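## Task

Press the lid of the tip box labelled E10 closed until it clicks into its latch, while both other boxes keep their lids completely open. All three boxes must remain lying flat within the locators of their holder plates. The result must hold without the robot touching anything; release and pull the grippers away at the end.

## Robot and tools

SETUP. Two arms, left_arm and right_arm, each ending in a parallel gripper, face a table. Three holder plates, H1, H2 and H3, sit in a row from the robot's left to its right, and each carries a tip box resting loosely between locators. The box ID is printed on a white sticker on the box's front wall. A lid latches only once its front edge is pushed fully down. The arm not needed may be parked out of the way. Occasionally a brief external tug may act on whatever a gripper holds.

FRAME. All poses use one scene frame: origin on the table surface midway between the arms, +z up, +x outward over the table, and left_arm on the +y side. The arm names do not correspond to the left or right of any picture. Reported hand positions can be slightly wrong, more so at long reach. Gripper axes: fingers point along the gripper's +z and open and close along its y. end_effector_position is the point between the pads when closed, roughly 2 cm short of the fingertips; closing pushes the tips about 10 mm further along +z.

THE 16-NUMBER ROW. Every motion command is one flat list of 16 numbers covering both arms, even if only one moves: left_arm x, y, z, qw, qx, qy, qz, opening, then right_arm in the same order. x, y, z are an absolute target position in metres in the scene frame; qw, qx, qy, qz an absolute target orientation quaternion, w first. opening runs from -1 (closed) to +1 (fully open, 0.084 m). To hold an arm still, resend its last reported position and the quaternion you have been commanding, not the drifted one from the result. A target more than 0.6 m from an arm's last reported position along any of its gripper axes makes the call refused, and nothing is sent.

TOOLS.
execute_actions: argument actions, a list holding at most one item. Empty list: just report state. An item with rows (1 to 15 rows of 16 numbers) and optional steps (1 to 15, default 15) applies one row per 1/30 s step, repeating the last row to fill. An item with only steps (up to 300) is a wait counted from the previous result. Optional pictures (boolean) toggles camera images, which come by default.
move: target is one 16-number row; speed in m/s, 0.002 to 0.5, default 0.25, with rotation capped at twice that in rad/s. Each gripper travels a straight line to its target, both ending together, lasting 0.5 to 10 s (cut off at 10 s). Openings are sent at the start. Paths ignore obstacles and the other arm; grippers lag, may deviate and may overshoot speed, especially with a near-straight arm. Faster contact hits harder, and targets set deeper past contact press harder.
wait: seconds, 0 to 10; sends nothing new.
zoom_image: camera (cam_left_wrist or cam_right_wrist) and region [x0, y0, x1, y1] in image pixels, top-left origin, at most 504 by 504; gives a closer look at the latest image (both are 672x504).
finished_scene: scene, the current scene's number; ends and grades it, cannot be undone, then starts the next task. Ending without a tool call ends everything.

CONTROL BEHAVIOUR. Each step the commanded pose is clipped to within 70 mm and 16 degrees of the measured pose, then damped IK drives the joints, favouring position over orientation. After an action the arm continues only toward the last clipped pose, so long reaches need follow-up commands; a Hand target line shows the current drive goal. Elbows cannot fully straighten. Joint ranges are listed in the calibration-free limits (waist, forearm roll and wrist roll about ±6.283 rad; shoulder -2.059 to 2.094; elbow -3.927 to 0.192; wrist pitch -1.693 to 3.142).

RESULTS. The state line gives each gripper's position, quaternion and velocities. grip_measured is the actual finger opening on the command scale; commanding below it squeezes, harder the further below (about 24 N per pad at most). A move adds a move: line with its ending (done, off_target, moving, held, fault) and limits (paced means the pose was clipped; held means a check blocked some steps, after which motion may jump fast), plus each gripper's distance from target. pose unreachable means the clearance check altered or blocked that arm's command; HELD marks affected steps.

CAMERAS. cam_left_wrist and cam_right_wrist ride on the wrists; calibration (K, distortion, T_world_to_cam) is given and may be slightly off.

AVOID. Knocking anything off the table ends the scene. Do not let the arms collide or push on each other. Contact torque reaching a joint's load limit (waist and shoulder 46.5, elbow and forearm roll 27.9, wrist pitch and roll 18.6 N m) triggers a torque fault: the arm backs off and freezes 10 s. Sustained load heats motors; MOTOR HOT appears from 65 °C and at 80 °C the arm is braked (OVER-TEMPERATURE FAULT). Avoid slams, drops, hard hits and shoving boxes out of their locators or flipping open lids shut. Move smoothly and efficiently.

Each tool is called by a JSON object that holds its "api" and its "payload", one argument or row to a line.

## Session

{"api": "execute_actions", "payload": {
  "actions": []
}}

Scene clock: 0.00 s of 7200.00 s.
left_arm: end_effector_position=(+0.2694, +0.5477, +0.2837) grip_measured=+1.00 end_effector_quat_wxyz=(+0.381, -0.137, +0.859, -0.313) end_effector_velocity=(-0.000, +0.001, +0.000) end_effector_angular_velocity=(+0.002, -0.000, +0.001) | right_arm: end_effector_position=(+0.1781, -0.4293, +0.1882) grip_measured=+1.00 end_effector_quat_wxyz=(+0.286, +0.051, +0.861, +0.418) end_effector_velocity=(-0.000, +0.000, -0.000) end_effector_angular_velocity=(-0.000, -0.000, -0.000)
Joint positions: left_arm=[ 1.339 -0.534 -0.537 -1.047  1.4   -1.934  0.084] | right_arm=[-1.514 -0.571 -0.287  0.545  1.793  1.494  0.084]
Joint velocities: left_arm=[ 0.001 -0.001 -0.     0.001 -0.    -0.    -0.   ] | right_arm=[-0. -0.  0. -0. -0. -0.  0.]
Motor temperatures (°C, as the motors report them): left_arm=[31 31 29 32 35 36] | right_arm=[33 33 32 32 33 31]
Hand target (left_arm): +0.269, +0.548, +0.284; +0.381, -0.137, +0.859, -0.313
Hand target (right_arm): +0.178, -0.429, +0.188; +0.286, +0.051, +0.861, +0.418

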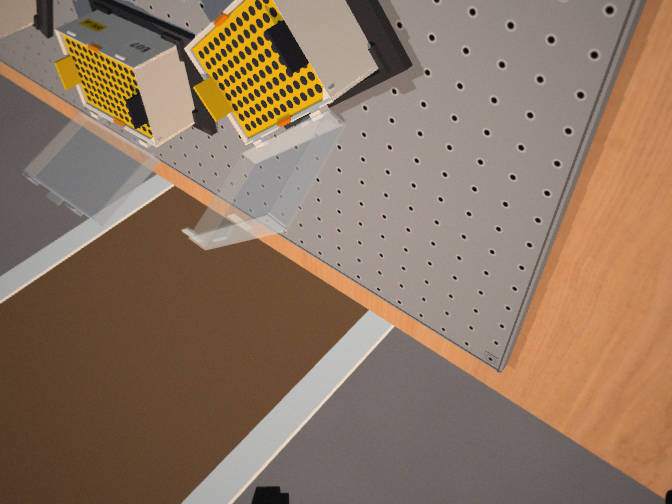

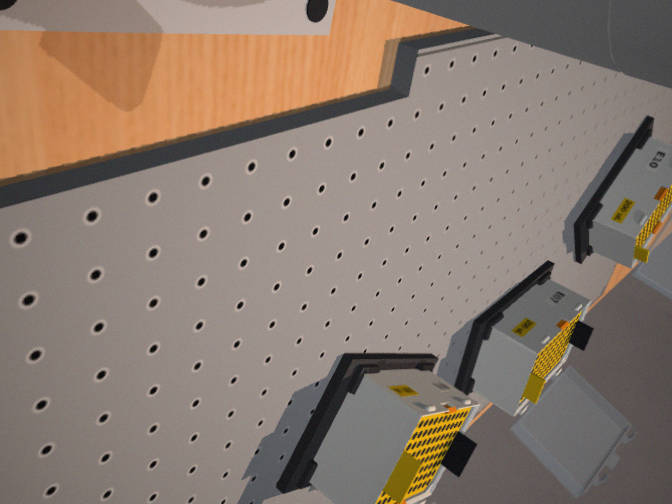

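{"api": "move", "payload": {
  "target": [0.30,0.30,0.36,0,0,1,0,1,0.1781,-0.4293,0.1882,0.286,0.051,0.861,0.418,1]
}}

Scene clock: 8.97 s of 7200.00 s.
left_arm: end_effector_position=(+0.3010, +0.3012, +0.3604) grip_measured=+1.00 end_effector_quat_wxyz=(+0.001, -0.001, +1.000, +0.003) end_effector_velocity=(+0.000, -0.001, +0.001) end_effector_angular_velocity=(+0.004, +0.007, -0.001) | right_arm: end_effector_position=(+0.1781, -0.4293, +0.1882) grip_measured=+1.00 end_effector_quat_wxyz=(+0.286, +0.051, +0.861, +0.418) end_effector_velocity=(+0.000, -0.000, -0.000) end_effector_angular_velocity=(-0.001, -0.001, +0.001)
Joint positions: left_arm=[-0.016 -0.46  -1.077  0.007  1.536 -3.357  0.084] | right_arm=[-1.514 -0.571 -0.287  0.545  1.793  1.496  0.084]
Joint velocities: left_arm=[-0.005  0.009 -0.011  0.003  0.009 -0.004  0.   ] | right_arm=[ 0.    -0.    -0.     0.    -0.    -0.002  0.   ]
Motor temperatures (°C, as the motors report them): left_arm=[31 31 33 32 35 36] | right_arm=[33 33 35 32 33 31]
Hand target (left_arm): +0.301, +0.301, +0.360; +0.001, -0.001, +1.000, +0.004
Hand target (right_arm): +0.178, -0.429, +0.188; +0.286, +0.051, +0.861, +0.418
Off the commanded pose (left_arm): 0.002 m, 0 deg.
Off the commanded pose (right_arm): 0.000 m, 0 deg.
After step 90, 3.27 s passed at rest.
move: done
camera_calibration (this result's frames):
cam_left_wrist: T_world_to_cam=[[0.00599405, 0.999949, 0.00816946, -0.271334], [0.999972, -0.00595642, -0.00462232, -0.226786], [-0.00457342, 0.00819693, -0.999956, 0.491024], [0, 0, 0, 1]] pos_world=[0.230652, 0.265944, 0.492171]
cam_right_wrist: T_world_to_cam=[[-0.148208, 0.644488, 0.750113, 0.200299], [0.846233, -0.309873, 0.433438, -0.29421], [0.511785, 0.69901, -0.499461, 0.430021], [0, 0, 0, 1]] pos_world=[0.0585776, -0.520847, 0.192053]

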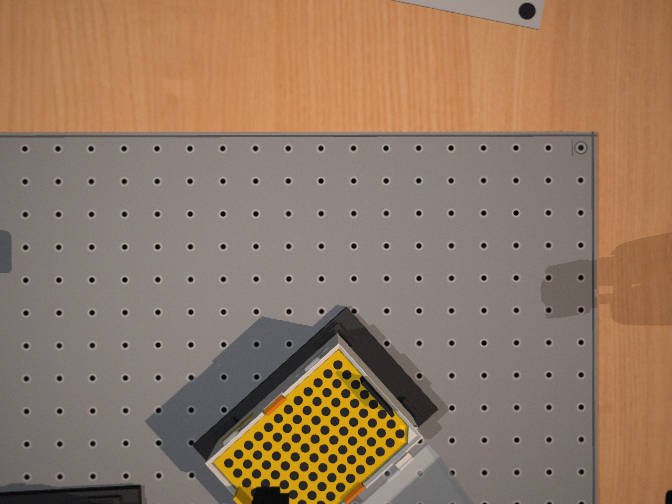

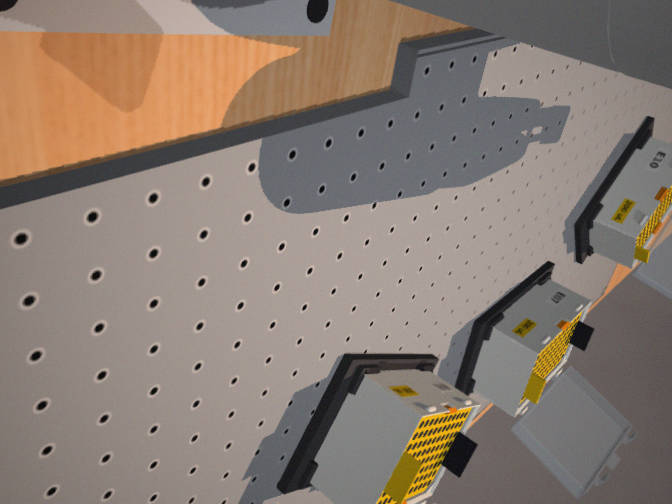

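Image down = +x, right = +y. Move further.

{"api": "move", "payload": {
  "target": [0.46,0.28,0.36,0,0,1,0,1,0.1781,-0.4293,0.1882,0.286,0.051,0.861,0.418,1]
}}

Scene clock: 12.87 s of 7200.00 s.
left_arm: end_effector_position=(+0.4597, +0.2802, +0.3598) grip_measured=+1.00 end_effector_quat_wxyz=(+0.000, +0.000, +1.000, -0.000) end_effector_velocity=(+0.002, +0.000, -0.001) end_effector_angular_velocity=(+0.001, +0.008, +0.001) | right_arm: end_effector_position=(+0.1781, -0.4293, +0.1882) grip_measured=+1.00 end_effector_quat_wxyz=(+0.286, +0.051, +0.861, +0.418) end_effector_velocity=(+0.000, +0.000, -0.000) end_effector_angular_velocity=(+0.003, -0.000, +0.000)
Joint positions: left_arm=[ 0.013  0.099 -1.638 -0.     1.538 -3.325  0.084] | right_arm=[-1.514 -0.571 -0.287  0.545  1.793  1.496  0.084]
Joint velocities: left_arm=[ 0.001  0.017 -0.019 -0.001  0.011  0.    -0.   ] | right_arm=[ 0.     0.002  0.    -0.     0.001  0.     0.   ]
Motor temperatures (°C, as the motors report them): left_arm=[31 31 34 32 35 36] | right_arm=[33 33 36 32 33 31]
Hand target (left_arm): +0.460, +0.280, +0.360; -0.000, -0.000, +1.000, -0.000
Hand target (right_arm): +0.178, -0.429, +0.188; +0.286, +0.051, +0.861, +0.418
Off the commanded pose (left_arm): 0.000 m, 0 deg.
Off the commanded pose (right_arm): 0.000 m, 0 deg.
move: done
camera_calibration (this result's frames):
cam_left_wrist: T_world_to_cam=[[0.0084607, 0.999963, 0.00125264, -0.24993], [0.999943, -0.00845238, -0.00650401, -0.384272], [-0.00649318, 0.00130759, -0.999978, 0.494152], [0, 0, 0, 1]] pos_world=[0.389573, 0.246027, 0.491955]
cam_right_wrist: T_world_to_cam=[[-0.148206, 0.644489, 0.750112, 0.200299], [0.846233, -0.309874, 0.433438, -0.294211], [0.511786, 0.699007, -0.499463, 0.430021], [0, 0, 0, 1]] pos_world=[0.0585776, -0.520847, 0.192054]

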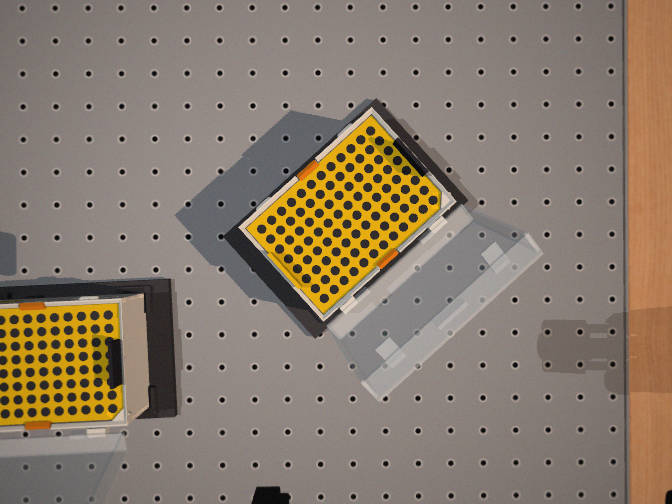

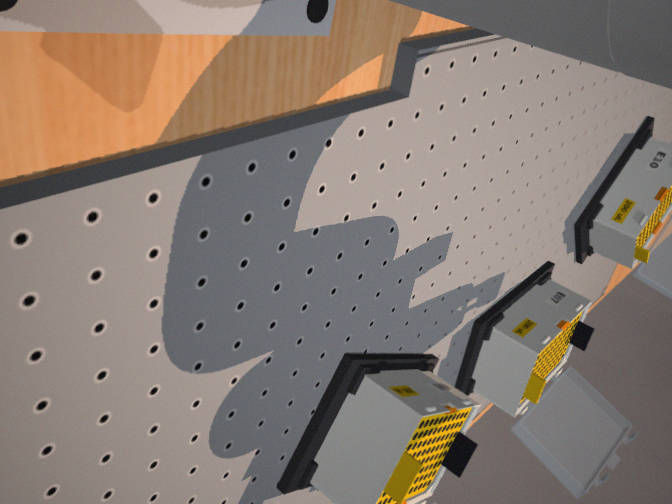

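{"api": "move", "payload": {
  "target": [0.515,0.389,0.12,0.358,0.328,-0.865,0.135,-1,0.1781,-0.4293,0.1882,0.286,0.051,0.861,0.418,1]
}}

Scene clock: 28.53 s of 7200.00 s.
left_arm: end_effector_position=(+0.5135, +0.3887, +0.1199) grip_measured=-1.00 end_effector_quat_wxyz=(-0.356, -0.328, +0.865, -0.135) end_effector_velocity=(+0.001, +0.002, -0.001) end_effector_angular_velocity=(-0.006, +0.024, -0.006) | right_arm: end_effector_position=(+0.1781, -0.4293, +0.1882) grip_measured=+1.00 end_effector_quat_wxyz=(+0.286, +0.051, +0.861, +0.418) end_effector_velocity=(+0.000, +0.000, +0.000) end_effector_angular_velocity=(+0.001, -0.000, +0.000)
Joint positions: left_arm=[ 0.412  1.171 -2.561 -0.402  2.068 -3.719  0.   ] | right_arm=[-1.514 -0.571 -0.287  0.545  1.793  1.496  0.084]
Joint velocities: left_arm=[ 0.006  0.141 -0.241 -0.019  0.118 -0.043  0.   ] | right_arm=[ 0.    -0.     0.     0.     0.001  0.     0.   ]
Motor temperatures (°C, as the motors report them): left_arm=[31 32 35 32 36 36] | right_arm=[33 33 39 32 33 31]
Hand target (left_arm): +0.514, +0.389, +0.120; -0.357, -0.328, +0.864, -0.135
Hand target (right_arm): +0.178, -0.429, +0.188; +0.286, +0.051, +0.861, +0.418
Off the commanded pose (left_arm): 0.002 m, 0 deg.
Off the commanded pose (right_arm): 0.000 m, 0 deg.
After step 90, 9.90 s passed at rest.
move: done
camera_calibration (this result's frames):
cam_left_wrist: T_world_to_cam=[[-0.657959, 0.753036, -0.00518902, 0.0803426], [0.53297, 0.460788, -0.70966, -0.297011], [-0.532009, -0.469693, -0.704525, 0.67196], [0, 0, 0, 1]] pos_world=[0.568649, 0.391973, 0.263053]
cam_right_wrist: T_world_to_cam=[[-0.148206, 0.644489, 0.750112, 0.200299], [0.846233, -0.309874, 0.433438, -0.294211], [0.511786, 0.699008, -0.499463, 0.430021], [0, 0, 0, 1]] pos_world=[0.0585776, -0.520847, 0.192054]

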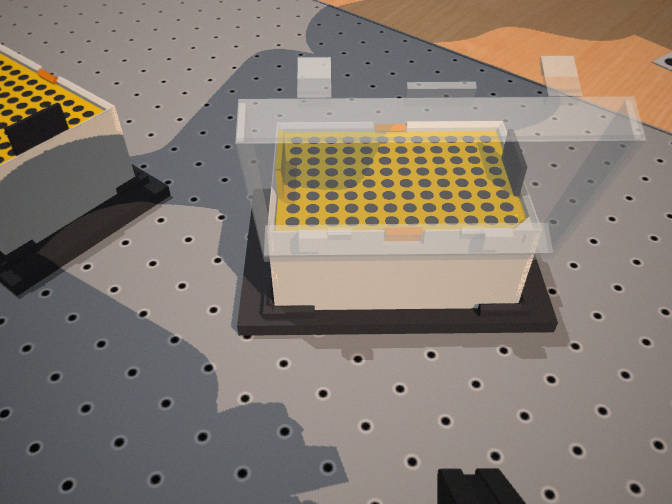

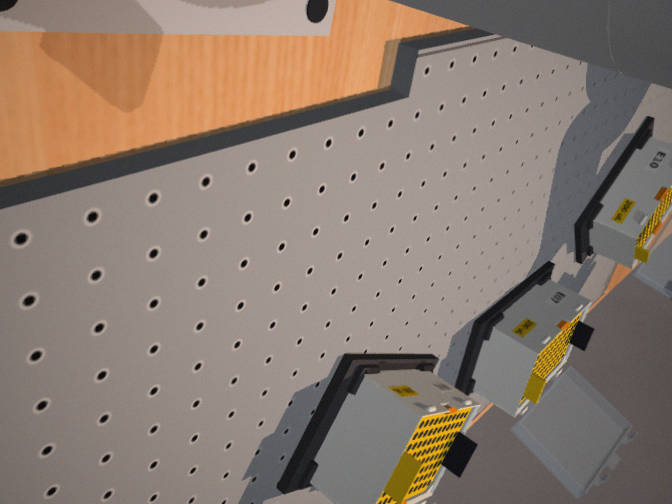

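{"api": "move", "payload": {
  "target": [0.385,0.275,0.12,0.358,0.328,-0.865,0.135,-1,0.1781,-0.4293,0.1882,0.286,0.051,0.861,0.418,1],
  "speed": 0.06
}}

Scene clock: 37.57 s of 7200.00 s.
left_arm: end_effector_position=(+0.3851, +0.2751, +0.1204) grip_measured=-1.00 end_effector_quat_wxyz=(-0.357, -0.327, +0.864, -0.135) end_effector_velocity=(-0.002, -0.001, -0.000) end_effector_angular_velocity=(-0.000, +0.000, +0.001) | right_arm: end_effector_position=(+0.1781, -0.4293, +0.1882) grip_measured=+1.00 end_effector_quat_wxyz=(+0.286, +0.051, +0.861, +0.418) end_effector_velocity=(+0.000, -0.000, +0.000) end_effector_angular_velocity=(-0.001, -0.001, +0.001)
Joint positions: left_arm=[ 0.233  0.469 -1.371 -0.463  1.56  -3.663  0.   ] | right_arm=[-1.514 -0.571 -0.287  0.545  1.793  1.496  0.084]
Joint velocities: left_arm=[-0.002 -0.004  0.008 -0.002 -0.004 -0.     0.   ] | right_arm=[ 0.    -0.    -0.     0.    -0.    -0.001 -0.   ]
Motor temperatures (°C, as the motors report them): left_arm=[31 34 35 32 36 36] | right_arm=[33 33 39 32 33 31]
Hand target (left_arm): +0.385, +0.275, +0.120; -0.357, -0.327, +0.864, -0.135
Hand target (right_arm): +0.178, -0.429, +0.188; +0.286, +0.051, +0.861, +0.418
Off the commanded pose (left_arm): 0.000 m, 0 deg.
Off the commanded pose (right_arm): 0.000 m, 0 deg.
After step 90, 2.77 s passed at rest.
move: done
camera_calibration (this result's frames):
cam_left_wrist: T_world_to_cam=[[-0.656396, 0.754407, -0.00375472, 0.0802482], [0.531997, 0.459341, -0.711326, -0.174892], [-0.534905, -0.468909, -0.702852, 0.551296], [0, 0, 0, 1]] pos_world=[0.440608, 0.278303, 0.263375]
cam_right_wrist: T_world_to_cam=[[-0.148206, 0.644489, 0.750112, 0.200299], [0.846233, -0.309874, 0.433438, -0.294211], [0.511786, 0.699008, -0.499463, 0.430021], [0, 0, 0, 1]] pos_world=[0.0585776, -0.520847, 0.192054]

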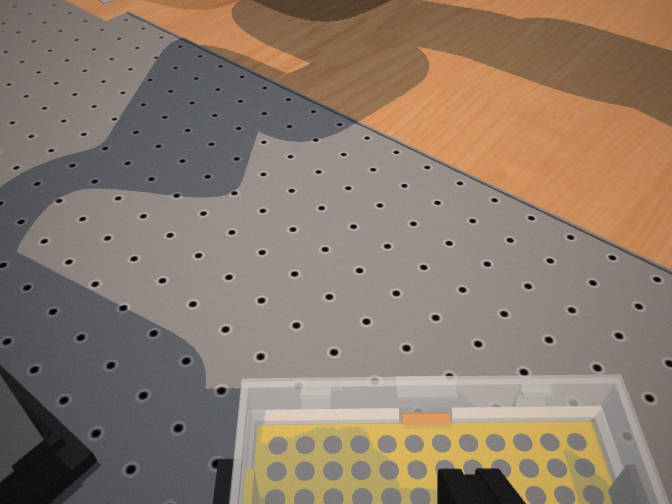

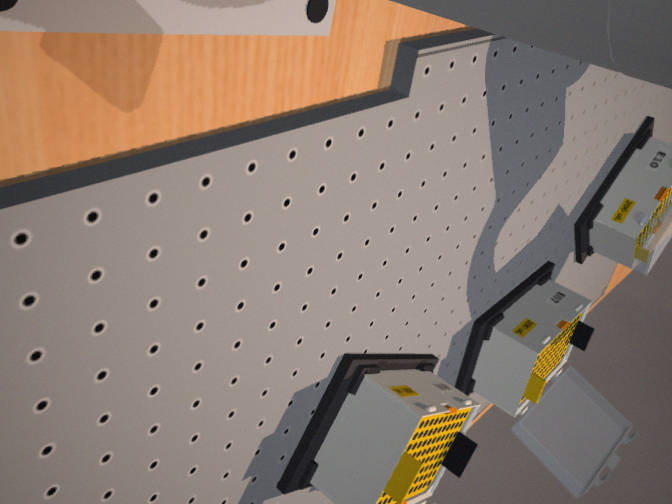

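{"api": "move", "payload": {
  "target": [0.365,0.23,0.13,0.358,0.328,-0.865,0.135,-1,0.1781,-0.4293,0.1882,0.286,0.051,0.861,0.418,1],
  "speed": 0.1
}}

{"api": "move", "payload": {
  "target": [0.365,0.23,0.08,0.358,0.328,-0.865,0.135,-1,0.1781,-0.4293,0.1882,0.286,0.051,0.861,0.418,1],
  "speed": 0.02
}}

Scene clock: 43.83 s of 7200.00 s.
left_arm: end_effector_position=(+0.3652, +0.2303, +0.1299) grip_measured=-1.00 end_effector_quat_wxyz=(-0.358, -0.328, +0.864, -0.135) end_effector_velocity=(-0.001, -0.002, -0.001) end_effector_angular_velocity=(-0.000, +0.003, +0.000) | right_arm: end_effector_position=(+0.1781, -0.4293, +0.1882) grip_measured=+1.00 end_effector_quat_wxyz=(+0.286, +0.051, +0.861, +0.418) end_effector_velocity=(+0.000, +0.000, -0.000) end_effector_angular_velocity=(+0.000, -0.000, +0.000)
Joint positions: left_arm=[ 0.148  0.391 -1.277 -0.516  1.515 -3.716  0.   ] | right_arm=[-1.514 -0.571 -0.287  0.545  1.793  1.496  0.084]
Joint velocities: left_arm=[-0.003 -0.001  0.004 -0.002 -0.001 -0.002  0.   ] | right_arm=[ 0.    -0.     0.001  0.    -0.    -0.    -0.   ]
Motor temperatures (°C, as the motors report them): left_arm=[31 34 35 32 35 36] | right_arm=[33 33 40 32 33 31]
Hand target (left_arm): +0.365, +0.230, +0.130; -0.357, -0.328, +0.864, -0.135
Hand target (right_arm): +0.178, -0.429, +0.188; +0.286, +0.051, +0.861, +0.418
Off the commanded pose (left_arm): 0.000 m, 0 deg.
Off the commanded pose (right_arm): 0.000 m, 0 deg.
After step 90, 2.33 s passed at rest.
move: done
camera_calibration (this result's frames):
cam_left_wrist: T_world_to_cam=[[-0.657453, 0.753488, -0.00339712, 0.101591], [0.531097, 0.460198, -0.711445, -0.136817], [-0.534502, -0.469546, -0.702734, 0.52635], [0, 0, 0, 1]] pos_world=[0.420789, 0.23356, 0.272891]
cam_right_wrist: T_world_to_cam=[[-0.148206, 0.644489, 0.750112, 0.200299], [0.846233, -0.309874, 0.433438, -0.294211], [0.511786, 0.699008, -0.499463, 0.430021], [0, 0, 0, 1]] pos_world=[0.0585776, -0.520847, 0.192054]

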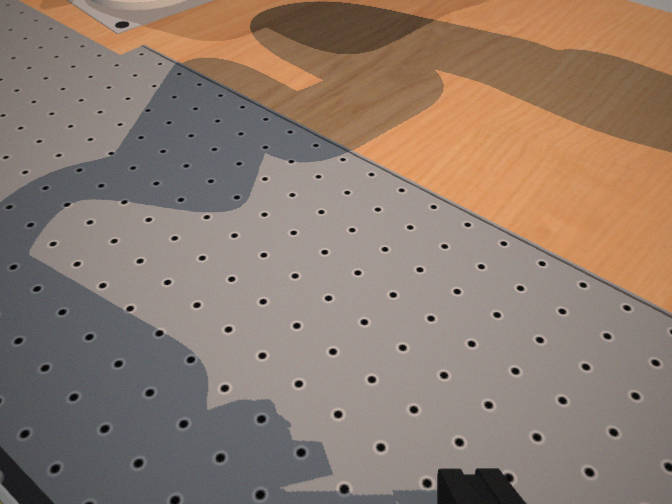

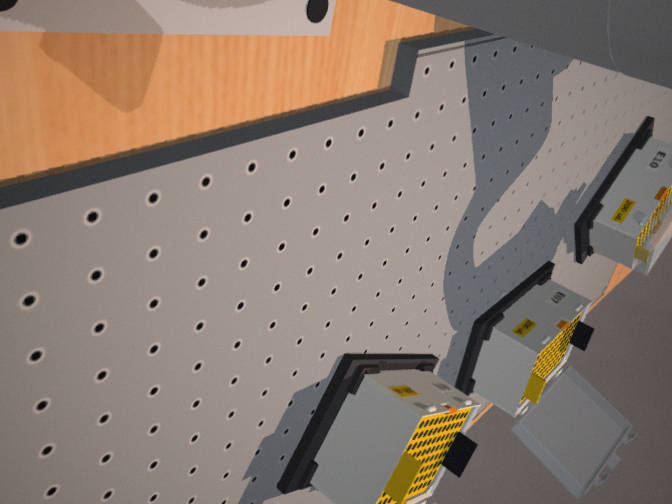

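Scene clock: 46.57 s of 7200.00 s.
left_arm: end_effector_position=(+0.3673, +0.2277, +0.1072) grip_measured=-1.00 end_effector_quat_wxyz=(-0.353, -0.316, +0.869, -0.142) end_effector_velocity=(-0.001, +0.001, -0.000) end_effector_angular_velocity=(-0.002, -0.001, -0.002) | right_arm: end_effector_position=(+0.1781, -0.4293, +0.1882) grip_measured=+1.00 end_effector_quat_wxyz=(+0.286, +0.051, +0.861, +0.418) end_effector_velocity=(-0.000, +0.000, +0.000) end_effector_angular_velocity=(+0.002, -0.001, +0.001)
Joint positions: left_arm=[ 0.14   0.43  -1.266 -0.526  1.463 -3.665  0.   ] | right_arm=[-1.514 -0.571 -0.287  0.545  1.793  1.496  0.084]
Joint velocities: left_arm=[ 0.001 -0.001  0.003  0.001 -0.     0.004  0.   ] | right_arm=[-0.     0.001  0.    -0.     0.001 -0.001 -0.   ]
Motor temperatures (°C, as the motors report them): left_arm=[31 34 34 32 37 36] | right_arm=[33 33 40 32 33 31]
Hand target (left_arm): +0.364, +0.230, +0.081; -0.358, -0.327, +0.864, -0.135
Hand target (right_arm): +0.178, -0.429, +0.188; +0.286, +0.051, +0.861, +0.418
Off the commanded pose (left_arm): 0.027 m, 2 deg.
Off the commanded pose (right_arm): 0.000 m, 0 deg.
move: off_target (left_arm)
camera_calibration (this result's frames):
cam_left_wrist: T_world_to_cam=[[-0.643986, 0.764489, -0.0289679, 0.100187], [0.552609, 0.438651, -0.708666, -0.156119], [-0.529061, -0.472379, -0.704949, 0.509174], [0, 0, 0, 1]] pos_world=[0.420175, 0.232413, 0.251208]
cam_right_wrist: T_world_to_cam=[[-0.148206, 0.644489, 0.750112, 0.200299], [0.846233, -0.309874, 0.433438, -0.294211], [0.511786, 0.699007, -0.499463, 0.430021], [0, 0, 0, 1]] pos_world=[0.0585776, -0.520847, 0.192054]

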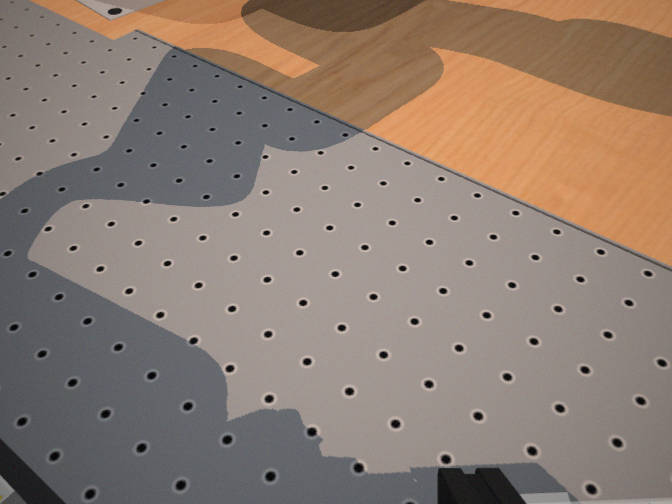

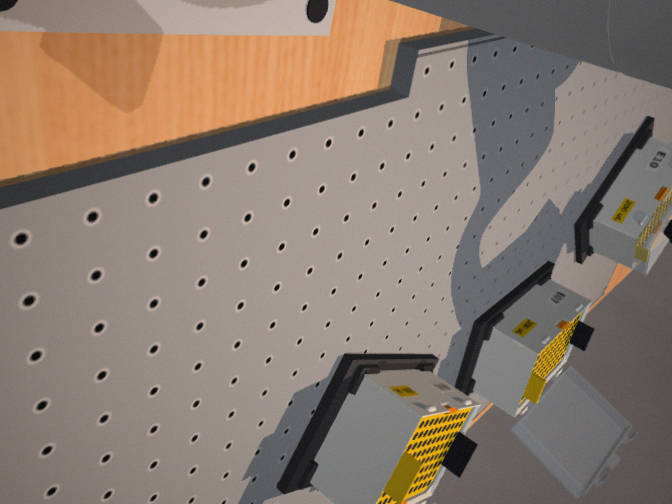

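Back off and inspect.

{"api": "move", "payload": {
  "target": [0.47,0.33,0.2,0.358,0.328,-0.865,0.135,-1,0.1781,-0.4293,0.1882,0.286,0.051,0.861,0.418,1]
}}

{"api": "zoom_image", "payload": {
  "camera": "cam_right_wrist",
  "region": [520,100,672,300]
}}

Scene clock: 51.10 s of 7200.00 s.
left_arm: end_effector_position=(+0.4701, +0.3299, +0.1997) grip_measured=-1.00 end_effector_quat_wxyz=(-0.357, -0.328, +0.864, -0.135) end_effector_velocity=(+0.002, +0.001, +0.001) end_effector_angular_velocity=(-0.001, +0.005, -0.003) | right_arm: end_effector_position=(+0.1781, -0.4293, +0.1882) grip_measured=+1.00 end_effector_quat_wxyz=(+0.286, +0.051, +0.861, +0.418) end_effector_velocity=(-0.000, -0.000, -0.000) end_effector_angular_velocity=(+0.001, +0.001, -0.000)
Joint positions: left_arm=[ 0.333  0.735 -2.025 -0.435  1.948 -3.754  0.   ] | right_arm=[-1.514 -0.571 -0.287  0.545  1.793  1.496  0.084]
Joint velocities: left_arm=[ 0.001  0.017 -0.03  -0.001  0.018 -0.005  0.   ] | right_arm=[-0.     0.001 -0.001 -0.    -0.     0.001  0.   ]
Motor temperatures (°C, as the motors report them): left_arm=[31 34 33 32 43 36] | right_arm=[33 33 40 32 33 31]
Hand target (left_arm): +0.470, +0.330, +0.200; -0.358, -0.328, +0.864, -0.135
Hand target (right_arm): +0.178, -0.429, +0.188; +0.286, +0.051, +0.861, +0.418
Off the commanded pose (left_arm): 0.000 m, 0 deg.
Off the commanded pose (right_arm): 0.000 m, 0 deg.
After step 90, 0.17 s passed at rest.
move: done
camera_calibration (this result's frames):
cam_left_wrist: T_world_to_cam=[[-0.658315, 0.752733, -0.00367976, 0.0965018], [0.53062, 0.460584, -0.711551, -0.188617], [-0.533913, -0.470377, -0.702625, 0.678195], [0, 0, 0, 1]] pos_world=[0.52571, 0.333241, 0.342661]
cam_right_wrist: T_world_to_cam=[[-0.148206, 0.644489, 0.750112, 0.200299], [0.846233, -0.309874, 0.433438, -0.294211], [0.511786, 0.699008, -0.499463, 0.430021], [0, 0, 0, 1]] pos_world=[0.0585776, -0.520847, 0.192054]

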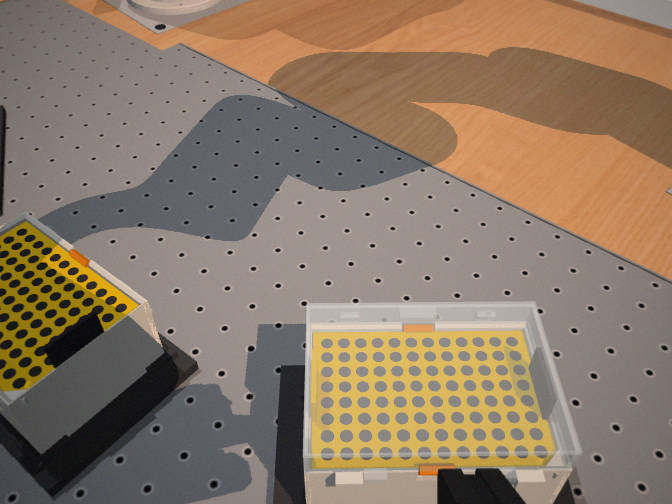

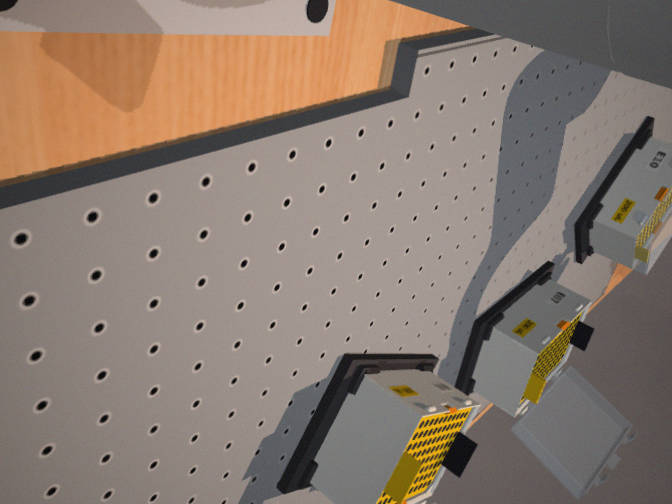

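Region (520, 100, 672, 300) of cam_right_wrist's 672x504 image, scaled by 2.520, with more detail than that image has; it fills the left 383 columns of this view, and the rest is white.

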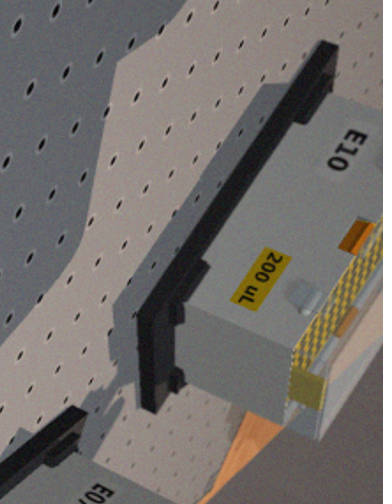

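Appears shut flush.

{"api": "finished_scene", "payload": {
  "scene": 1
}}

The scene is finished: the task was done.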